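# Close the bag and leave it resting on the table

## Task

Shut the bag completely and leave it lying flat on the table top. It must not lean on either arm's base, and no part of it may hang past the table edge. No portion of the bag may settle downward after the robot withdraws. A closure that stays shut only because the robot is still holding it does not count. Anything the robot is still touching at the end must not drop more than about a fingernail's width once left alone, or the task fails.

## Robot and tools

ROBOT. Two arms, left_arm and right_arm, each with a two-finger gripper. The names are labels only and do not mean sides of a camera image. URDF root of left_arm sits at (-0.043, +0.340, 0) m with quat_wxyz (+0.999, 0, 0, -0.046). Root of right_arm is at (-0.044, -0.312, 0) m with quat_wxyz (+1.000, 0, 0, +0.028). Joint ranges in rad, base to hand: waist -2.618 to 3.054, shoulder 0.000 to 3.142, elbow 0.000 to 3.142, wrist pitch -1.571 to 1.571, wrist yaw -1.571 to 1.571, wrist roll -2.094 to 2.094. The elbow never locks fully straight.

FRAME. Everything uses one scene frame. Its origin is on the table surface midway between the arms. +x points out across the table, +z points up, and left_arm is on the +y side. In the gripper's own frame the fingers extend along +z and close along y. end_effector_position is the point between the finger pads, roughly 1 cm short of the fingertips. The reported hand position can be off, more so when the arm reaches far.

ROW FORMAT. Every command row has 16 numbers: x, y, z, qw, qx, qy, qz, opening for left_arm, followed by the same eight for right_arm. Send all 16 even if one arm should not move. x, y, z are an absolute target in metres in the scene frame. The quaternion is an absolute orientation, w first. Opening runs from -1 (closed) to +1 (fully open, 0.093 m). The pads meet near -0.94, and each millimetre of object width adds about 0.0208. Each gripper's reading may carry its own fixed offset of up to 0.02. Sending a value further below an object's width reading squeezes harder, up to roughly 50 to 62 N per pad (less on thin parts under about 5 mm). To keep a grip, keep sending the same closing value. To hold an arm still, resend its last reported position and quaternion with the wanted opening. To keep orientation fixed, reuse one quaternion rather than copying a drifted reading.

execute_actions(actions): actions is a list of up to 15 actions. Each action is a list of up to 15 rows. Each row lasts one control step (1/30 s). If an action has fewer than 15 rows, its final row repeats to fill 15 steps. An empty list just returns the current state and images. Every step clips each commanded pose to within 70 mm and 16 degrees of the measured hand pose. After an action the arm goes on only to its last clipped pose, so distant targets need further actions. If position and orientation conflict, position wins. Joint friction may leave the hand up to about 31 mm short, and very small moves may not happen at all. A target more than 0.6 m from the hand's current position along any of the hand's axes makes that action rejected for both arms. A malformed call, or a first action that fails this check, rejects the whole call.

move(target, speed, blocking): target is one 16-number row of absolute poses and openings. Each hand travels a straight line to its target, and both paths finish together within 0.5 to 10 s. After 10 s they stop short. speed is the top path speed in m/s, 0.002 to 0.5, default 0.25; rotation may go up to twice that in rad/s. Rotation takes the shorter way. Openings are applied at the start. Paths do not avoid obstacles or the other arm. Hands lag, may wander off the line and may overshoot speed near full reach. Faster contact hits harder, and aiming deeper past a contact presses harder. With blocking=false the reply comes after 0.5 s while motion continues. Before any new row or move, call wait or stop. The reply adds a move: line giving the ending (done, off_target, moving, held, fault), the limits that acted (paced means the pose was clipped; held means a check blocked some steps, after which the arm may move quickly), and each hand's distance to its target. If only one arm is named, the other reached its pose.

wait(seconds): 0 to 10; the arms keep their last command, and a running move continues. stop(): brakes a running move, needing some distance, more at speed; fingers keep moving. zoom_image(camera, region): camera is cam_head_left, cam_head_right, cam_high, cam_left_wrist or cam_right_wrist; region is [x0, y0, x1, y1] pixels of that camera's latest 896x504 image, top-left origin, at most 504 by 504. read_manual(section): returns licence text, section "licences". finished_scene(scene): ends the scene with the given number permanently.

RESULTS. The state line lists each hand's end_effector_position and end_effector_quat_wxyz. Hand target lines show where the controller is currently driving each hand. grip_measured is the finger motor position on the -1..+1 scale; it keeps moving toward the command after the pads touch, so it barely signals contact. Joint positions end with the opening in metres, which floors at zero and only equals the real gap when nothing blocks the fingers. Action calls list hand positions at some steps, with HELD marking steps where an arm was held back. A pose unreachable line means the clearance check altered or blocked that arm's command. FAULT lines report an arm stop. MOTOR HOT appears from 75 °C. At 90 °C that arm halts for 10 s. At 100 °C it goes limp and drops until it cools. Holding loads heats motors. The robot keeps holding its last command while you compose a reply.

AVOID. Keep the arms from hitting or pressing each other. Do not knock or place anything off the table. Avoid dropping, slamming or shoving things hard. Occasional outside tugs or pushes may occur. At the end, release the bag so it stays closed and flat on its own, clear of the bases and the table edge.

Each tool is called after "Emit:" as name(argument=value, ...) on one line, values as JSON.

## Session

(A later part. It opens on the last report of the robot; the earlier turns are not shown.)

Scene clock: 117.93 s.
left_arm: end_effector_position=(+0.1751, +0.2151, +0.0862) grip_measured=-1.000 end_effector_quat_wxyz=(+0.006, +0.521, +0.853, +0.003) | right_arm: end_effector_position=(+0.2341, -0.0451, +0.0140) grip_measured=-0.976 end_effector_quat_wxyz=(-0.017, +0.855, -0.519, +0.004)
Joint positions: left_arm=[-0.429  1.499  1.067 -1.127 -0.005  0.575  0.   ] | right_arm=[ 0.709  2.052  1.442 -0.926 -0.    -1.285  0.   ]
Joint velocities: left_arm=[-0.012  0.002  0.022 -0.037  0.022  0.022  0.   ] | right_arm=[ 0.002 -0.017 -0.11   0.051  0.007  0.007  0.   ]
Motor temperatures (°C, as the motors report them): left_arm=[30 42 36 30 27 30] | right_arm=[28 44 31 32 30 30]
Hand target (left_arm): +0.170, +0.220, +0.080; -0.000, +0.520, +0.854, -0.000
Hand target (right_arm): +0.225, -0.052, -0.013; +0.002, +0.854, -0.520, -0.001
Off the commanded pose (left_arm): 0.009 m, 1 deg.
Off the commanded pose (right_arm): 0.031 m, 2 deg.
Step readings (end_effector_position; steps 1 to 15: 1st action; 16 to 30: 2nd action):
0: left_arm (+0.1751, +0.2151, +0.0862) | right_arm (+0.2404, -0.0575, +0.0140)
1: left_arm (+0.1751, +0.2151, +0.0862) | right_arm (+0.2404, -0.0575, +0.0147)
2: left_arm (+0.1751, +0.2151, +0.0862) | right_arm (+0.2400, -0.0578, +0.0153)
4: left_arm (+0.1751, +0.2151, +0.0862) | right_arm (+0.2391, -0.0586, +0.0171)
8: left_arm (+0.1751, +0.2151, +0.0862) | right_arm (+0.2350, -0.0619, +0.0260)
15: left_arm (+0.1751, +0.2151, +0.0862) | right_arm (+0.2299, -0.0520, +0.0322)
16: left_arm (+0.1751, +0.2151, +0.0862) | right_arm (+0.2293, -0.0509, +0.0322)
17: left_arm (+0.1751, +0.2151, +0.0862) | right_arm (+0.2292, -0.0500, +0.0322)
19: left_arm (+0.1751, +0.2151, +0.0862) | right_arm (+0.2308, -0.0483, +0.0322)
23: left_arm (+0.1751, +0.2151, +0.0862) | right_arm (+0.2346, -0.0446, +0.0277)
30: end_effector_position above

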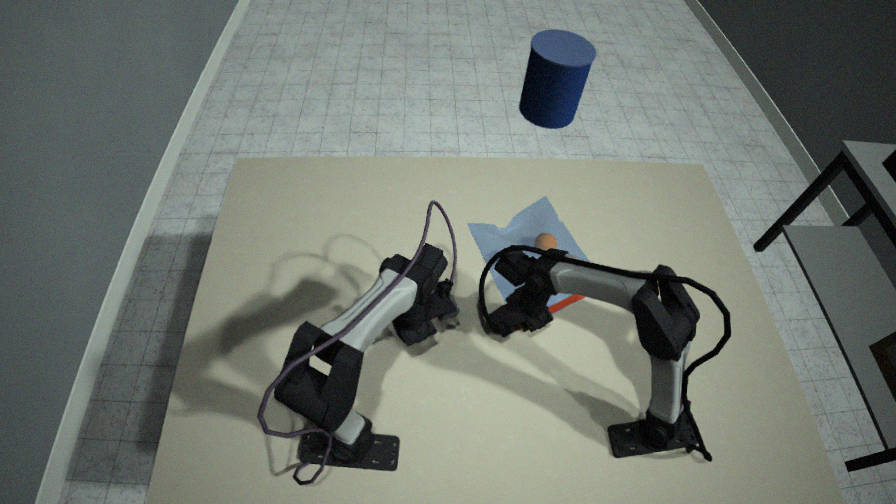

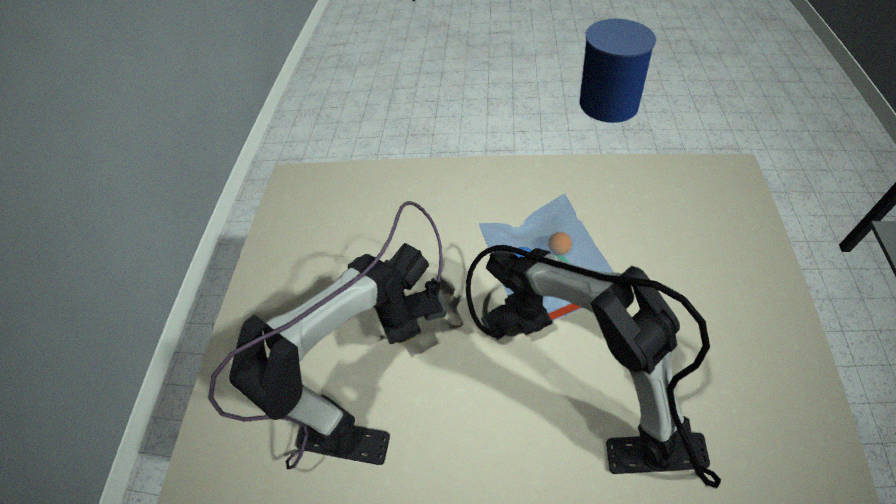

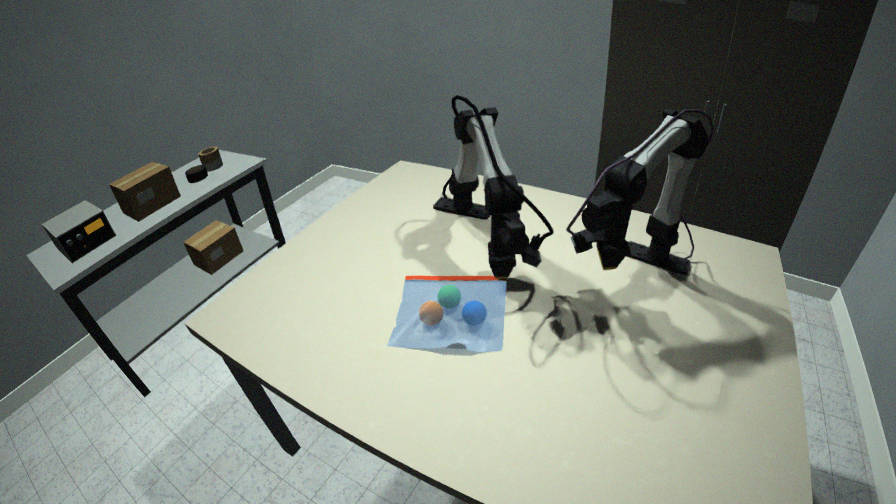

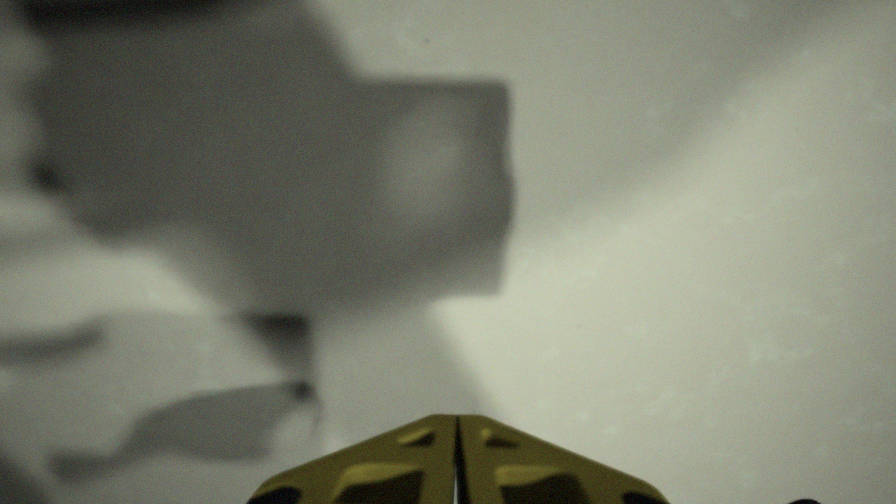

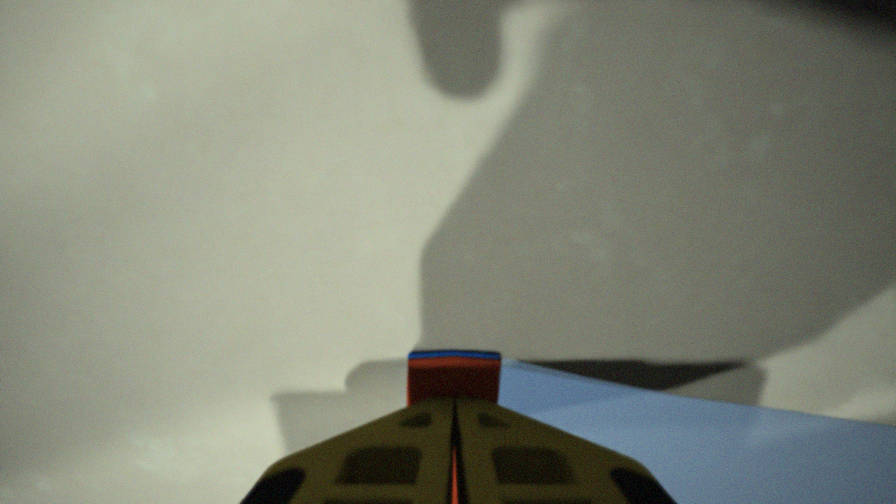

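Emit:
execute_actions(actions=[[[0.17,0.22,0.08,0,0.5202,0.854,0,-1,0.2259,-0.0508,-0.002,0,-0.854,0.5202,0,-1],[0.17,0.22,0.08,0,0.5202,0.854,0,-1,0.2259,-0.0508,0.010,0,-0.854,0.5202,0,-1],[0.17,0.22,0.08,0,0.5202,0.854,0,-1,0.2259,-0.0508,0.021,0,-0.854,0.5202,0,-1],[0.17,0.22,0.08,0,0.5202,0.854,0,-1,0.2259,-0.0508,0.031,0,-0.854,0.5202,0,-1],[0.17,0.22,0.08,0,0.5202,0.854,0,-1,0.2259,-0.0508,0.040,0,-0.854,0.5202,0,-1],[0.17,0.22,0.08,0,0.5202,0.854,0,-1,0.2262,-0.0513,0.048,0,-0.854,0.5202,0,-1],[0.17,0.22,0.08,0,0.5202,0.854,0,-1,0.2270,-0.0528,0.055,0,-0.854,0.5202,0,-1],[0.17,0.22,0.08,0,0.5202,0.854,0,-1,0.2283,-0.0554,0.060,0,-0.854,0.5202,0,-1],[0.17,0.22,0.08,0,0.5202,0.854,0,-1,0.2302,-0.0589,0.063,0,-0.854,0.5202,0,-1],[0.17,0.22,0.08,0,0.5202,0.854,0,-1,0.2326,-0.0633,0.065,0,-0.854,0.5202,0,-1],[0.17,0.22,0.08,0,0.5202,0.854,0,-1,0.2355,-0.0686,0.065,0,-0.854,0.5202,0,-1],[0.17,0.22,0.08,0,0.5202,0.854,0,-1,0.2388,-0.0748,0.065,0,-0.854,0.5202,0,-1],[0.17,0.22,0.08,0,0.5202,0.854,0,-1,0.2425,-0.0818,0.065,0,-0.854,0.5202,0,-1],[0.17,0.22,0.08,0,0.5202,0.854,0,-1,0.2467,-0.0895,0.065,0,-0.854,0.5202,0,-1],[0.17,0.22,0.08,0,0.5202,0.854,0,-1,0.2511,-0.0978,0.065,0,-0.854,0.5202,0,-1]],[[0.17,0.22,0.08,0,0.5202,0.854,0,-1,0.2559,-0.1068,0.065,0,-0.854,0.5202,0,-1],[0.17,0.22,0.08,0,0.5202,0.854,0,-1,0.2610,-0.1162,0.065,0,-0.854,0.5202,0,-1],[0.17,0.22,0.08,0,0.5202,0.854,0,-1,0.2662,-0.1259,0.065,0,-0.854,0.5202,0,-1],[0.17,0.22,0.08,0,0.5202,0.854,0,-1,0.2716,-0.1360,0.065,0,-0.854,0.5202,0,-1],[0.17,0.22,0.08,0,0.5202,0.854,0,-1,0.2771,-0.1463,0.065,0,-0.854,0.5202,0,-1],[0.17,0.22,0.08,0,0.5202,0.854,0,-1,0.2827,-0.1567,0.065,0,-0.854,0.5202,0,-1],[0.17,0.22,0.08,0,0.5202,0.854,0,-1,0.2883,-0.1670,0.065,0,-0.854,0.5202,0,-1],[0.17,0.22,0.08,0,0.5202,0.854,0,-1,0.2938,-0.1773,0.065,0,-0.854,0.5202,0,-1],[0.17,0.22,0.08,0,0.5202,0.854,0,-1,0.2992,-0.1874,0.065,0,-0.854,0.5202,0,-1],[0.17,0.22,0.08,0,0.5202,0.854,0,-1,0.3044,-0.1971,0.065,0,-0.854,0.5202,0,-1],[0.17,0.22,0.08,0,0.5202,0.854,0,-1,0.3095,-0.2065,0.065,0,-0.854,0.5202,0,-1],[0.17,0.22,0.08,0,0.5202,0.854,0,-1,0.3143,-0.2155,0.065,0,-0.854,0.5202,0,-1],[0.17,0.22,0.08,0,0.5202,0.854,0,-1,0.3187,-0.2238,0.065,0,-0.854,0.5202,0,-1],[0.17,0.22,0.08,0,0.5202,0.854,0,-1,0.3229,-0.2315,0.065,0,-0.854,0.5202,0,-1],[0.17,0.22,0.08,0,0.5202,0.854,0,-1,0.3266,-0.2385,0.065,0,-0.854,0.5202,0,-1]],[[0.17,0.22,0.08,0,0.5202,0.854,0,-1,0.3299,-0.2447,0.063,0,-0.854,0.5202,0,-1],[0.17,0.22,0.08,0,0.5202,0.854,0,-1,0.3328,-0.2500,0.061,0,-0.854,0.5202,0,-1],[0.17,0.22,0.08,0,0.5202,0.854,0,-1,0.3352,-0.2544,0.058,0,-0.854,0.5202,0,-1],[0.17,0.22,0.08,0,0.5202,0.854,0,-1,0.3371,-0.2579,0.055,0,-0.854,0.5202,0,-1],[0.17,0.22,0.08,0,0.5202,0.854,0,-1,0.3384,-0.2605,0.052,0,-0.854,0.5202,0,-1],[0.17,0.22,0.08,0,0.5202,0.854,0,-1,0.3392,-0.2620,0.049,0,-0.854,0.5202,0,-1],[0.17,0.22,0.08,0,0.5202,0.854,0,-1,0.3395,-0.2625,0.046,0,-0.854,0.5202,0,-1],[0.17,0.22,0.08,0,0.5202,0.854,0,-1,0.3395,-0.2625,0.043,0,-0.854,0.5202,0,-1],[0.17,0.22,0.08,0,0.5202,0.854,0,-1,0.3395,-0.2625,0.040,0,-0.854,0.5202,0,-1],[0.17,0.22,0.08,0,0.5202,0.854,0,-1,0.3395,-0.2625,0.037,0,-0.854,0.5202,0,-1],[0.17,0.22,0.08,0,0.5202,0.854,0,-1,0.3395,-0.2625,0.034,0,-0.854,0.5202,0,-1],[0.17,0.22,0.08,0,0.5202,0.854,0,-1,0.3395,-0.2625,0.031,0,-0.854,0.5202,0,-1],[0.17,0.22,0.08,0,0.5202,0.854,0,-1,0.3395,-0.2625,0.028,0,-0.854,0.5202,0,-1],[0.17,0.22,0.08,0,0.5202,0.854,0,-1,0.3395,-0.2625,0.026,0,-0.854,0.5202,0,-1],[0.17,0.22,0.08,0,0.5202,0.854,0,-1,0.3395,-0.2625,0.024,0,-0.854,0.5202,0,-1]]])

Scene clock: 129.00 s.
left_arm: end_effector_position=(+0.1751, +0.2151, +0.0862) grip_measured=-1.000 end_effector_quat_wxyz=(+0.006, +0.521, +0.853, +0.003) | right_arm: end_effector_position=(+0.3423, -0.2623, +0.0419) grip_measured=-0.976 end_effector_quat_wxyz=(-0.004, +0.850, -0.527, +0.008)
Joint positions: left_arm=[-0.429  1.499  1.067 -1.127 -0.005  0.575  0.   ] | right_arm=[ 0.074  2.048  1.553 -1.058  0.004 -1.902  0.   ]
Joint velocities: left_arm=[-0.017 -0.017  0.002 -0.007  0.022 -0.022  0.   ] | right_arm=[-0.002  0.002 -0.149  0.227 -0.022 -0.037  0.   ]
Motor temperatures (°C, as the motors report them): left_arm=[30 42 36 30 27 30] | right_arm=[28 45 31 32 30 30]
Hand target (left_arm): +0.170, +0.220, +0.080; -0.000, +0.520, +0.854, -0.000
Hand target (right_arm): +0.339, -0.262, +0.025; +0.001, +0.854, -0.520, +0.000
Off the commanded pose (left_arm): 0.009 m, 1 deg.
Off the commanded pose (right_arm): 0.018 m, 1 deg.
Step readings (end_effector_position; steps 1 to 15: 1st action; 16 to 30: 2nd action; 31 to 45: 3rd action):
0: left_arm (+0.1751, +0.2151, +0.0862) | right_arm (+0.2344, -0.0448, +0.0140)
1: left_arm (+0.1751, +0.2151, +0.0862) | right_arm (+0.2344, -0.0449, +0.0149)
2: left_arm (+0.1751, +0.2151, +0.0862) | right_arm (+0.2340, -0.0452, +0.0155)
4: left_arm (+0.1751, +0.2151, +0.0862) | right_arm (+0.2328, -0.0463, +0.0172)
8: left_arm (+0.1751, +0.2151, +0.0862) | right_arm (+0.2279, -0.0511, +0.0292)
15: left_arm (+0.1751, +0.2151, +0.0862) | right_arm (+0.2432, -0.0740, +0.0579)
16: left_arm (+0.1751, +0.2151, +0.0862) | right_arm (+0.2484, -0.0818, +0.0590)
17: left_arm (+0.1751, +0.2151, +0.0862) | right_arm (+0.2541, -0.0901, +0.0599)
19: left_arm (+0.1751, +0.2151, +0.0862) | right_arm (+0.2664, -0.1085, +0.0612)
23: left_arm (+0.1751, +0.2151, +0.0862) | right_arm (+0.2899, -0.1507, +0.0620)
30: left_arm (+0.1751, +0.2151, +0.0862) | right_arm (+0.3173, -0.2243, +0.0643)
31: left_arm (+0.1751, +0.2151, +0.0862) | right_arm (+0.3215, -0.2321, +0.0652)
32: left_arm (+0.1751, +0.2151, +0.0862) | right_arm (+0.3253, -0.2393, +0.0658)
34: left_arm (+0.1751, +0.2151, +0.0862) | right_arm (+0.3309, -0.2512, +0.0645)
38: left_arm (+0.1751, +0.2151, +0.0862) | right_arm (+0.3339, -0.2630, +0.0532)
45: end_effector_position above

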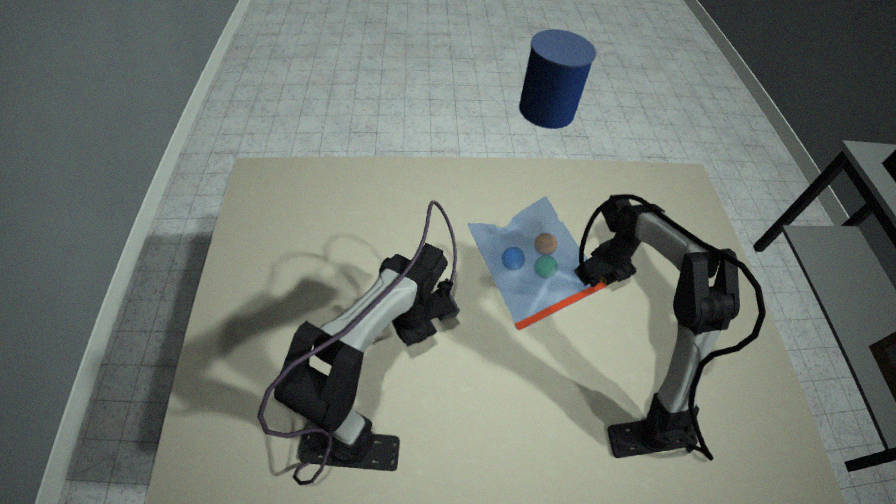

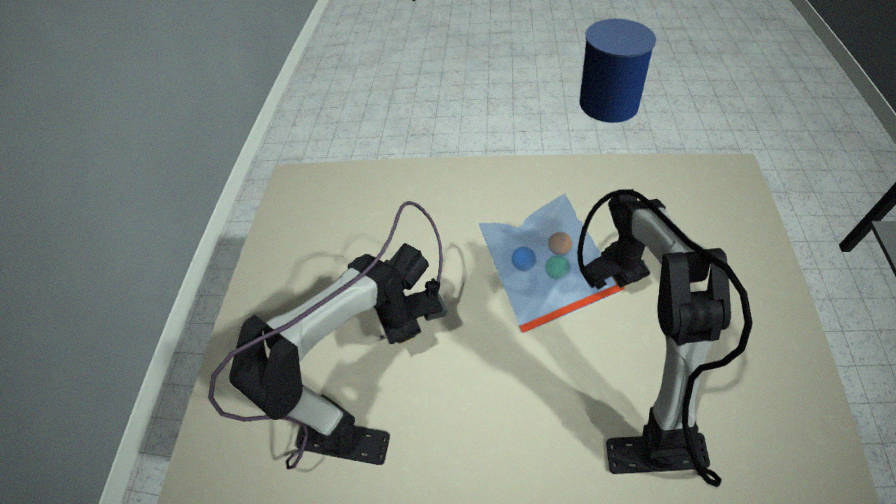

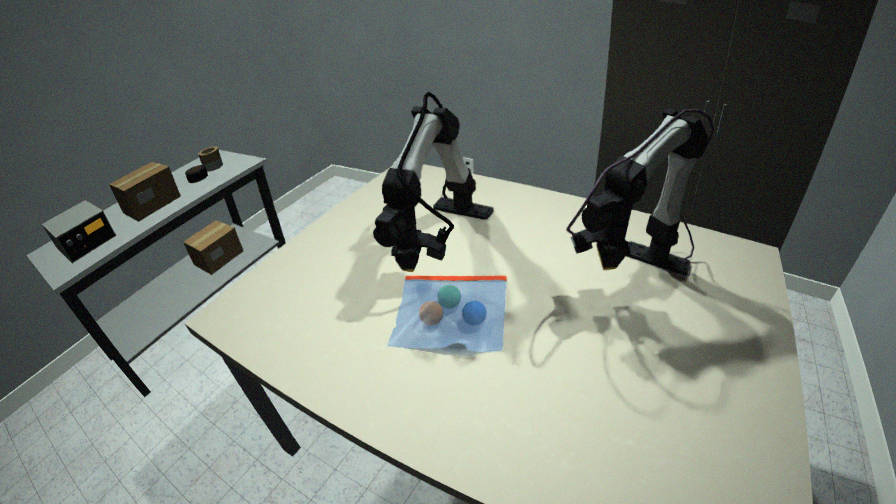

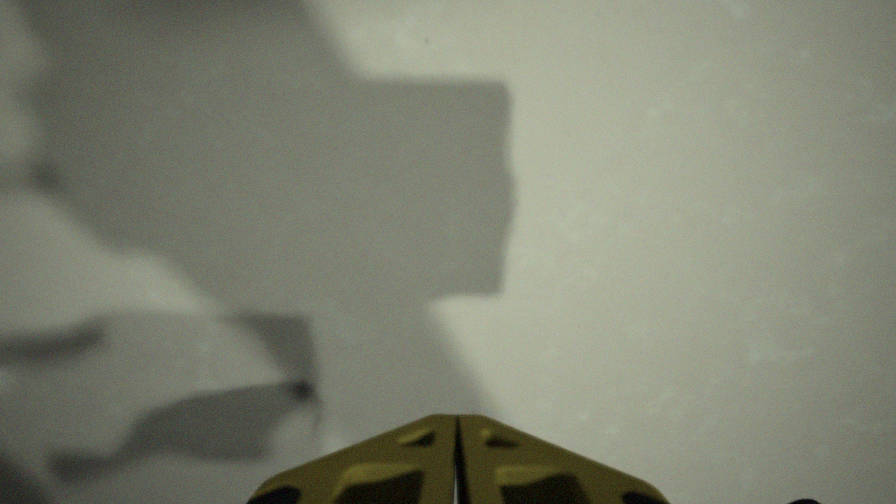

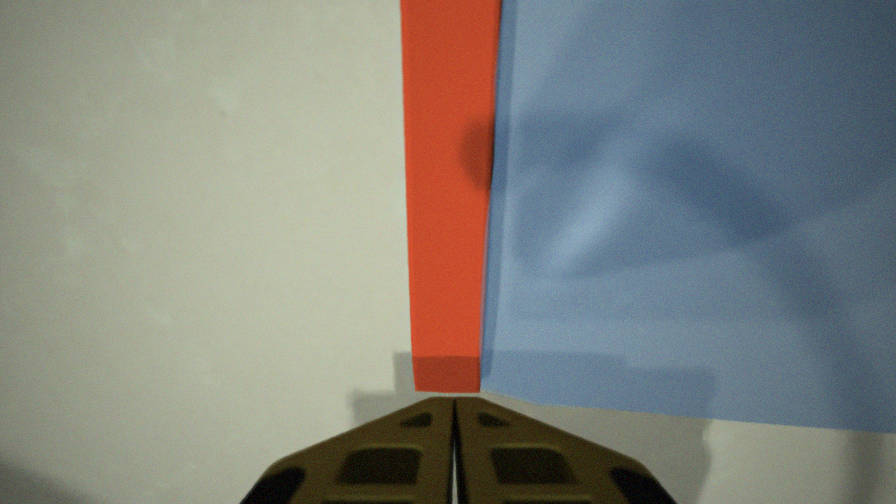

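Emit:
execute_actions(actions=[[[0.17,0.22,0.08,0,0.5202,0.854,0,-1,0.3388,-0.2626,0.023,0,-0.854,0.5202,0,-1],[0.17,0.22,0.08,0,0.5202,0.854,0,-1,0.3382,-0.2627,0.021,0,-0.854,0.5202,0,-1],[0.17,0.22,0.08,0,0.5202,0.854,0,-1,0.3376,-0.2627,0.019,0,-0.854,0.5202,0,-1],[0.17,0.22,0.08,0,0.5202,0.854,0,-1,0.3370,-0.2628,0.016,0,-0.854,0.5202,0,-1],[0.17,0.22,0.08,0,0.5202,0.854,0,-1,0.3370,-0.2628,0.013,0,-0.854,0.5202,0,-1],[0.17,0.22,0.08,0,0.5202,0.854,0,-1,0.3370,-0.2628,0.010,0,-0.854,0.5202,0,-1],[0.17,0.22,0.08,0,0.5202,0.854,0,-1,0.3370,-0.2628,0.007,0,-0.854,0.5202,0,-1],[0.17,0.22,0.08,0,0.5202,0.854,0,-1,0.3370,-0.2628,0.004,0,-0.854,0.5202,0,-1],[0.17,0.22,0.08,0,0.5202,0.854,0,-1,0.3370,-0.2628,0.001,0,-0.854,0.5202,0,-1],[0.17,0.22,0.08,0,0.5202,0.854,0,-1,0.3370,-0.2628,-0.002,0,-0.854,0.5202,0,-1],[0.17,0.22,0.08,0,0.5202,0.854,0,-1,0.3360,-0.2629,-0.005,0,-0.854,0.5202,0,-1],[0.17,0.22,0.08,0,0.5202,0.854,0,-1,0.3350,-0.2631,-0.008,0,-0.854,0.5202,0,-1],[0.17,0.22,0.08,0,0.5202,0.854,0,-1,0.3340,-0.2632,-0.011,0,-0.854,0.5202,0,-1],[0.17,0.22,0.08,0,0.5202,0.854,0,-1,0.3330,-0.2633,-0.013,0,-0.854,0.5202,0,-1],[0.17,0.22,0.08,0,0.5202,0.854,0,-1,0.3320,-0.2634,-0.015,0,-0.854,0.5202,0,-1]]])

Scene clock: 132.13 s.
left_arm: end_effector_position=(+0.1751, +0.2151, +0.0862) grip_measured=-1.000 end_effector_quat_wxyz=(+0.006, +0.521, +0.853, +0.003) | right_arm: end_effector_position=(+0.3396, -0.2627, +0.0141) grip_measured=-0.976 end_effector_quat_wxyz=(-0.006, +0.853, -0.522, +0.010)
Joint positions: left_arm=[-0.429  1.499  1.067 -1.127 -0.005  0.575  0.   ] | right_arm=[ 0.074  2.065  1.463 -0.944  0.004 -1.912  0.   ]
Joint velocities: left_arm=[ 0.017  0.007  0.002  0.007  0.11  -0.081  0.   ] | right_arm=[-0.012 -0.105 -0.09   0.154  0.007 -0.051  0.   ]
Motor temperatures (°C, as the motors report them): left_arm=[30 42 36 30 27 30] | right_arm=[28 45 31 32 30 30]
Hand target (left_arm): +0.170, +0.220, +0.080; -0.000, +0.520, +0.854, -0.000
Hand target (right_arm): +0.330, -0.264, -0.013; +0.001, +0.854, -0.520, -0.001
Off the commanded pose (left_arm): 0.009 m, 1 deg.
Off the commanded pose (right_arm): 0.030 m, 1 deg.
Step readings (end_effector_position):
0: left_arm (+0.1751, +0.2151, +0.0862) | right_arm (+0.3452, -0.2619, +0.0367)
1: left_arm (+0.1751, +0.2151, +0.0862) | right_arm (+0.3454, -0.2619, +0.0367)
2: left_arm (+0.1751, +0.2151, +0.0862) | right_arm (+0.3456, -0.2619, +0.0363)
4: left_arm (+0.1751, +0.2151, +0.0862) | right_arm (+0.3447, -0.2620, +0.0334)
8: left_arm (+0.1751, +0.2151, +0.0862) | right_arm (+0.3394, -0.2627, +0.0237)
15: end_effector_position above

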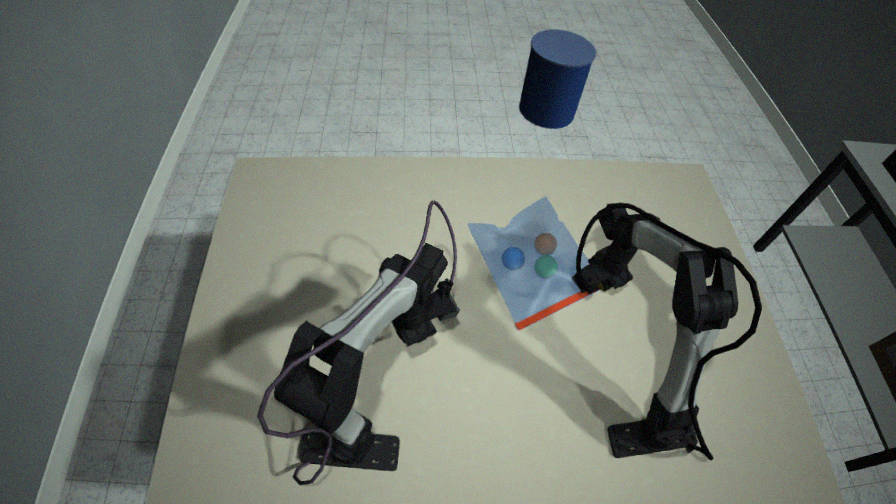

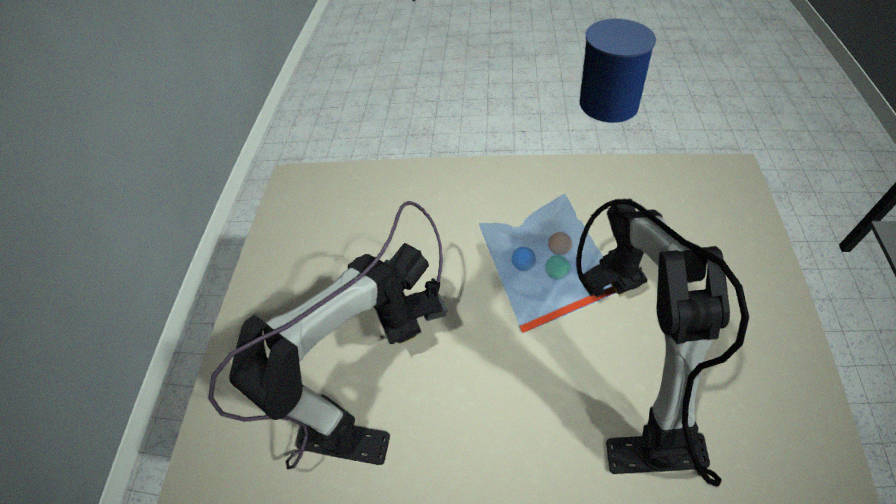

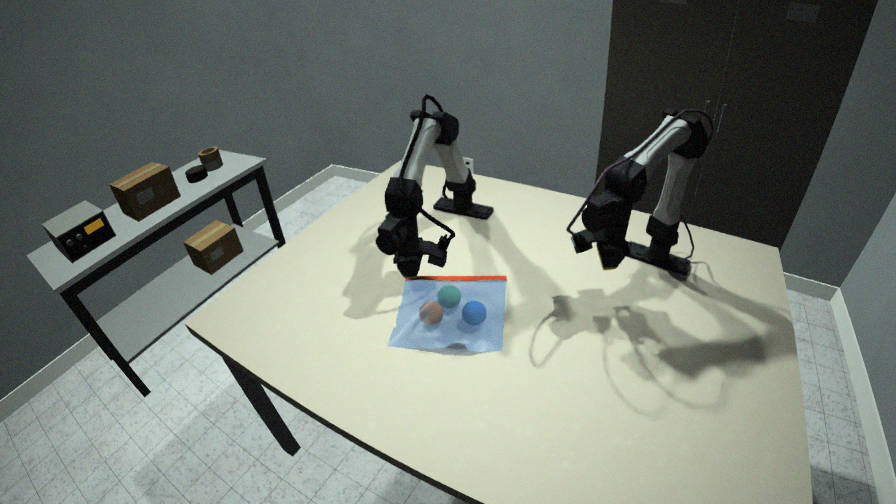

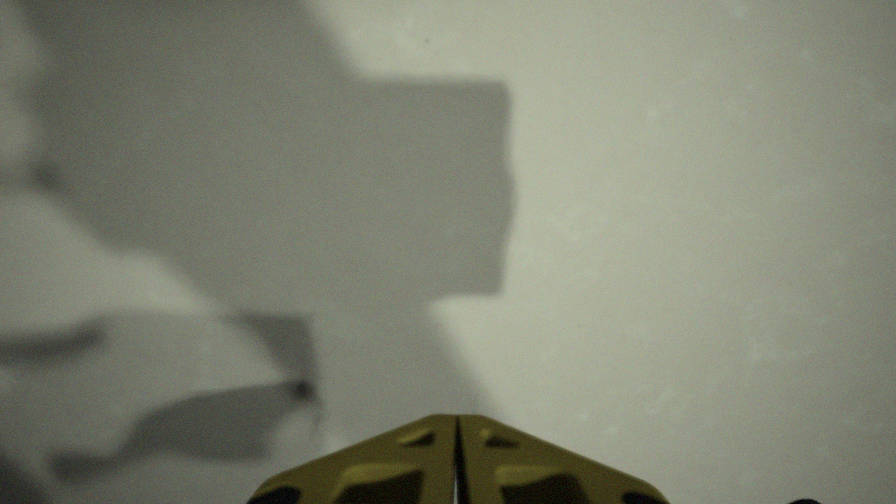

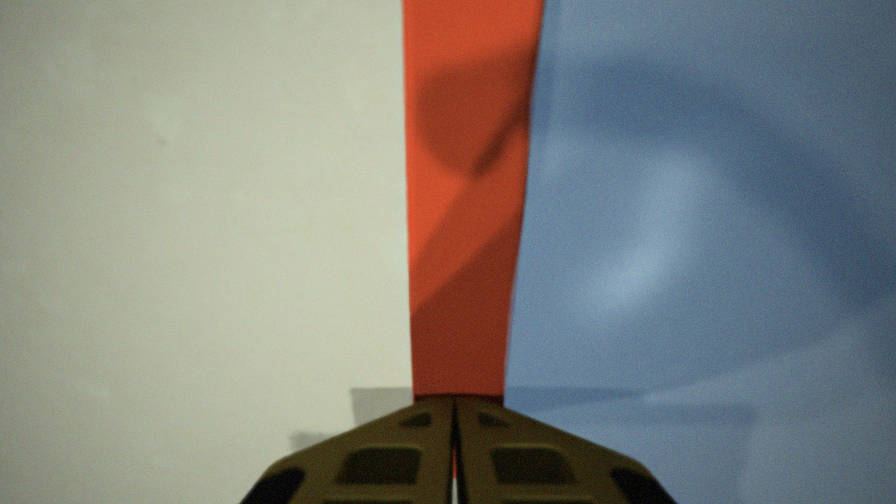

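Emit:
execute_actions(actions=[[[0.17,0.22,0.08,0,0.5202,0.854,0,-1,0.3320,-0.2634,-0.002,0,-0.854,0.5202,0,-1],[0.17,0.22,0.08,0,0.5202,0.854,0,-1,0.3320,-0.2634,0.010,0,-0.854,0.5202,0,-1],[0.17,0.22,0.08,0,0.5202,0.854,0,-1,0.3320,-0.2634,0.021,0,-0.854,0.5202,0,-1],[0.17,0.22,0.08,0,0.5202,0.854,0,-1,0.3320,-0.2634,0.031,0,-0.854,0.5202,0,-1],[0.17,0.22,0.08,0,0.5202,0.854,0,-1,0.3320,-0.2634,0.039,0,-0.854,0.5202,0,-1],[0.17,0.22,0.08,0,0.5202,0.854,0,-1,0.3319,-0.2617,0.045,0,-0.854,0.5202,0,-1],[0.17,0.22,0.08,0,0.5202,0.854,0,-1,0.3319,-0.2601,0.048,0,-0.854,0.5202,0,-1],[0.17,0.22,0.08,0,0.5202,0.854,0,-1,0.3318,-0.2584,0.048,0,-0.854,0.5202,0,-1],[0.17,0.22,0.08,0,0.5202,0.854,0,-1,0.3317,-0.2567,0.046,0,-0.854,0.5202,0,-1],[0.17,0.22,0.08,0,0.5202,0.854,0,-1,0.3316,-0.2550,0.043,0,-0.854,0.5202,0,-1],[0.17,0.22,0.08,0,0.5202,0.854,0,-1,0.3316,-0.2534,0.040,0,-0.854,0.5202,0,-1],[0.17,0.22,0.08,0,0.5202,0.854,0,-1,0.3315,-0.2517,0.037,0,-0.854,0.5202,0,-1],[0.17,0.22,0.08,0,0.5202,0.854,0,-1,0.3314,-0.2500,0.034,0,-0.854,0.5202,0,-1],[0.17,0.22,0.08,0,0.5202,0.854,0,-1,0.3314,-0.2500,0.031,0,-0.854,0.5202,0,-1],[0.17,0.22,0.08,0,0.5202,0.854,0,-1,0.3314,-0.2500,0.028,0,-0.854,0.5202,0,-1]],[[0.17,0.22,0.08,0,0.5202,0.854,0,-1,0.3314,-0.2500,0.025,0,-0.854,0.5202,0,-1],[0.17,0.22,0.08,0,0.5202,0.854,0,-1,0.3314,-0.2500,0.022,0,-0.854,0.5202,0,-1],[0.17,0.22,0.08,0,0.5202,0.854,0,-1,0.3314,-0.2500,0.019,0,-0.854,0.5202,0,-1],[0.17,0.22,0.08,0,0.5202,0.854,0,-1,0.3314,-0.2500,0.016,0,-0.854,0.5202,0,-1],[0.17,0.22,0.08,0,0.5202,0.854,0,-1,0.3314,-0.2500,0.013,0,-0.854,0.5202,0,-1],[0.17,0.22,0.08,0,0.5202,0.854,0,-1,0.3314,-0.2500,0.010,0,-0.854,0.5202,0,-1],[0.17,0.22,0.08,0,0.5202,0.854,0,-1,0.3314,-0.2500,0.007,0,-0.854,0.5202,0,-1],[0.17,0.22,0.08,0,0.5202,0.854,0,-1,0.3314,-0.2500,0.004,0,-0.854,0.5202,0,-1],[0.17,0.22,0.08,0,0.5202,0.854,0,-1,0.3314,-0.2500,0.001,0,-0.854,0.5202,0,-1],[0.17,0.22,0.08,0,0.5202,0.854,0,-1,0.3314,-0.2500,-0.002,0,-0.854,0.5202,0,-1],[0.17,0.22,0.08,0,0.5202,0.854,0,-1,0.3304,-0.2502,-0.005,0,-0.854,0.5202,0,-1],[0.17,0.22,0.08,0,0.5202,0.854,0,-1,0.3294,-0.2503,-0.008,0,-0.854,0.5202,0,-1],[0.17,0.22,0.08,0,0.5202,0.854,0,-1,0.3285,-0.2505,-0.011,0,-0.854,0.5202,0,-1],[0.17,0.22,0.08,0,0.5202,0.854,0,-1,0.3275,-0.2506,-0.013,0,-0.854,0.5202,0,-1],[0.17,0.22,0.08,0,0.5202,0.854,0,-1,0.3265,-0.2508,-0.015,0,-0.854,0.5202,0,-1]]])

Scene clock: 138.07 s.
left_arm: end_effector_position=(+0.1751, +0.2151, +0.0862) grip_measured=-1.000 end_effector_quat_wxyz=(+0.006, +0.521, +0.853, +0.003) | right_arm: end_effector_position=(+0.3348, -0.2520, +0.0139) grip_measured=-0.976 end_effector_quat_wxyz=(-0.007, +0.855, -0.519, +0.011)
Joint positions: left_arm=[-0.429  1.499  1.067 -1.127 -0.005  0.575  0.   ] | right_arm=[ 0.103  2.052  1.441 -0.934  0.004 -1.89   0.   ]
Joint velocities: left_arm=[-0.017  0.002  0.012 -0.037  0.022 -0.022  0.   ] | right_arm=[ 0.002 -0.037 -0.081  0.037 -0.007  0.037  0.   ]
Motor temperatures (°C, as the motors report them): left_arm=[30 42 36 30 27 30] | right_arm=[28 46 31 32 30 30]
Hand target (left_arm): +0.170, +0.220, +0.080; -0.000, +0.520, +0.854, -0.000
Hand target (right_arm): +0.325, -0.251, -0.013; +0.001, +0.854, -0.520, -0.001
Off the commanded pose (left_arm): 0.009 m, 1 deg.
Off the commanded pose (right_arm): 0.030 m, 2 deg.
Step readings (end_effector_position; steps 1 to 15: 1st action; 16 to 30: 2nd action):
0: left_arm (+0.1751, +0.2151, +0.0862) | right_arm (+0.3397, -0.2627, +0.0141)
1: left_arm (+0.1751, +0.2151, +0.0862) | right_arm (+0.3397, -0.2627, +0.0147)
2: left_arm (+0.1751, +0.2151, +0.0862) | right_arm (+0.3391, -0.2628, +0.0153)
4: left_arm (+0.1751, +0.2151, +0.0862) | right_arm (+0.3378, -0.2630, +0.0170)
8: left_arm (+0.1751, +0.2151, +0.0862) | right_arm (+0.3332, -0.2636, +0.0264)
15: left_arm (+0.1751, +0.2151, +0.0862) | right_arm (+0.3322, -0.2548, +0.0329)
16: left_arm (+0.1751, +0.2151, +0.0862) | right_arm (+0.3327, -0.2534, +0.0329)
17: left_arm (+0.1751, +0.2151, +0.0862) | right_arm (+0.3334, -0.2525, +0.0329)
19: left_arm (+0.1751, +0.2151, +0.0862) | right_arm (+0.3352, -0.2519, +0.0319)
23: left_arm (+0.1751, +0.2151, +0.0862) | right_arm (+0.3347, -0.2520, +0.0250)
30: end_effector_position above

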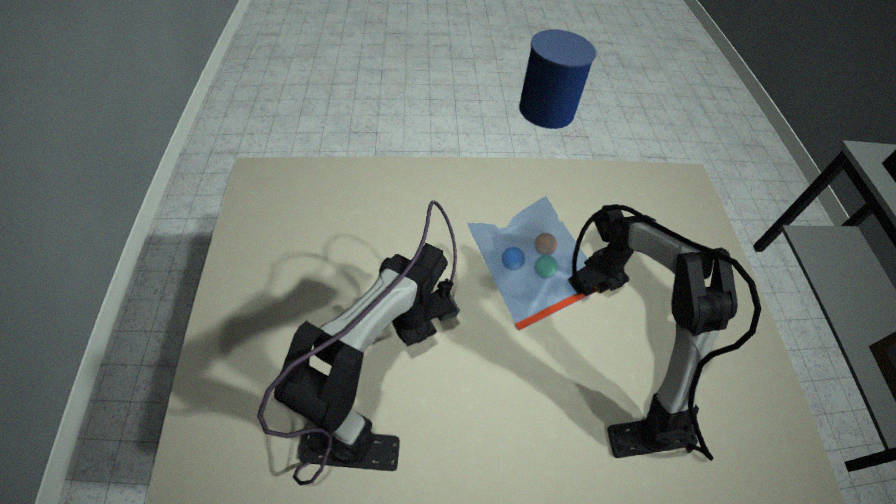

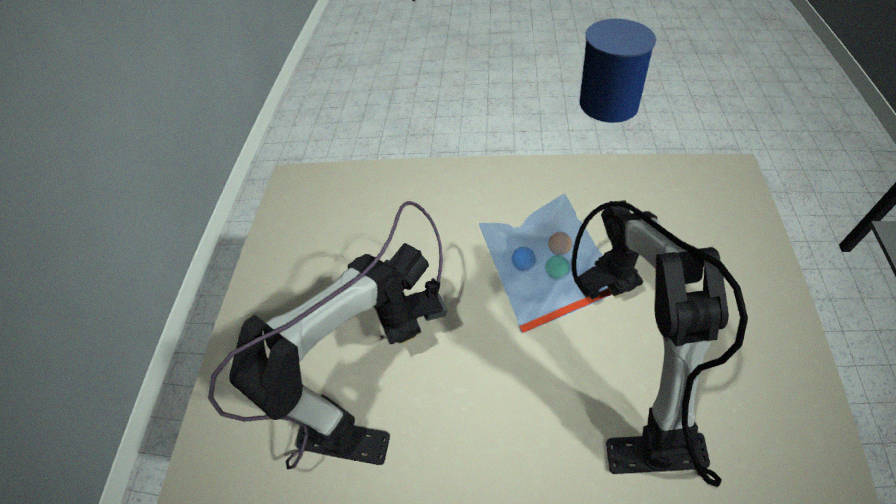

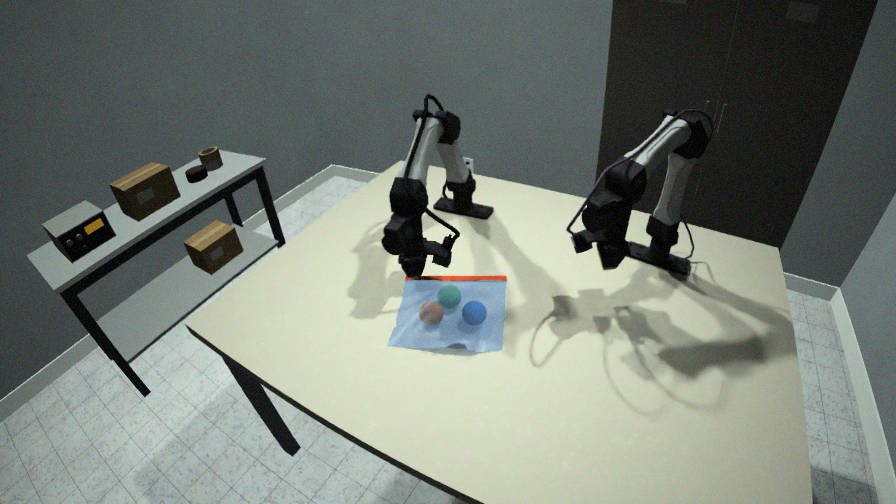

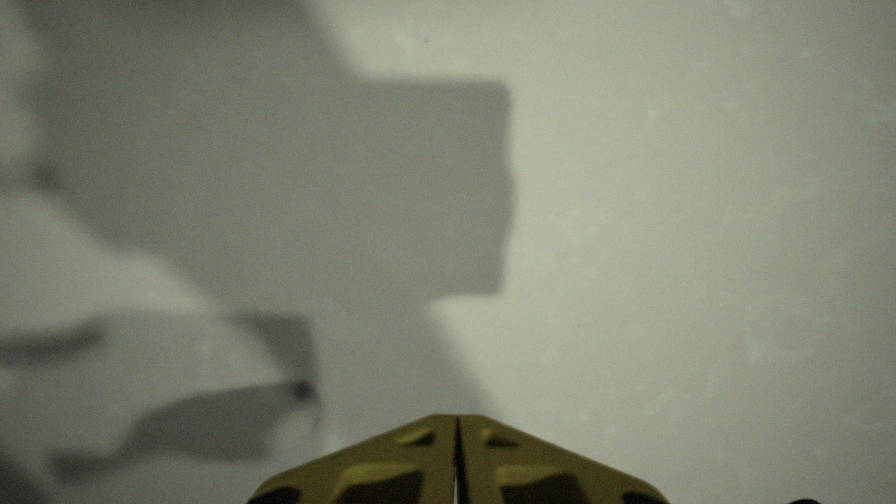

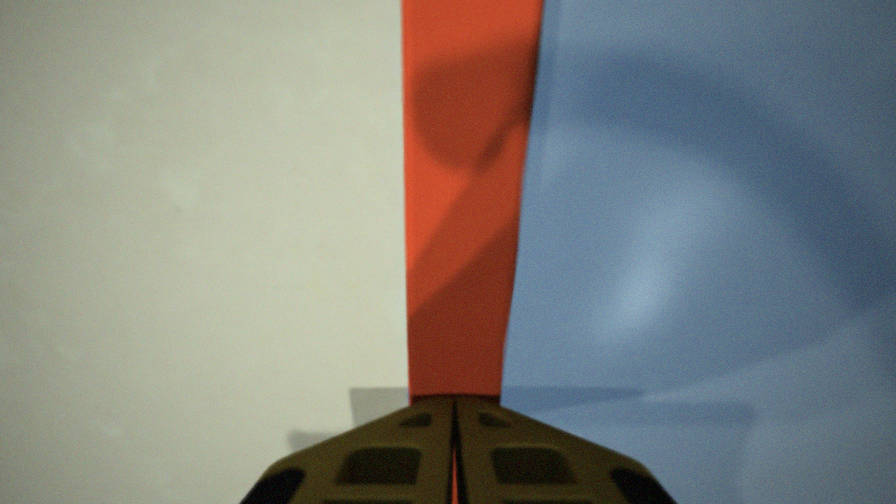

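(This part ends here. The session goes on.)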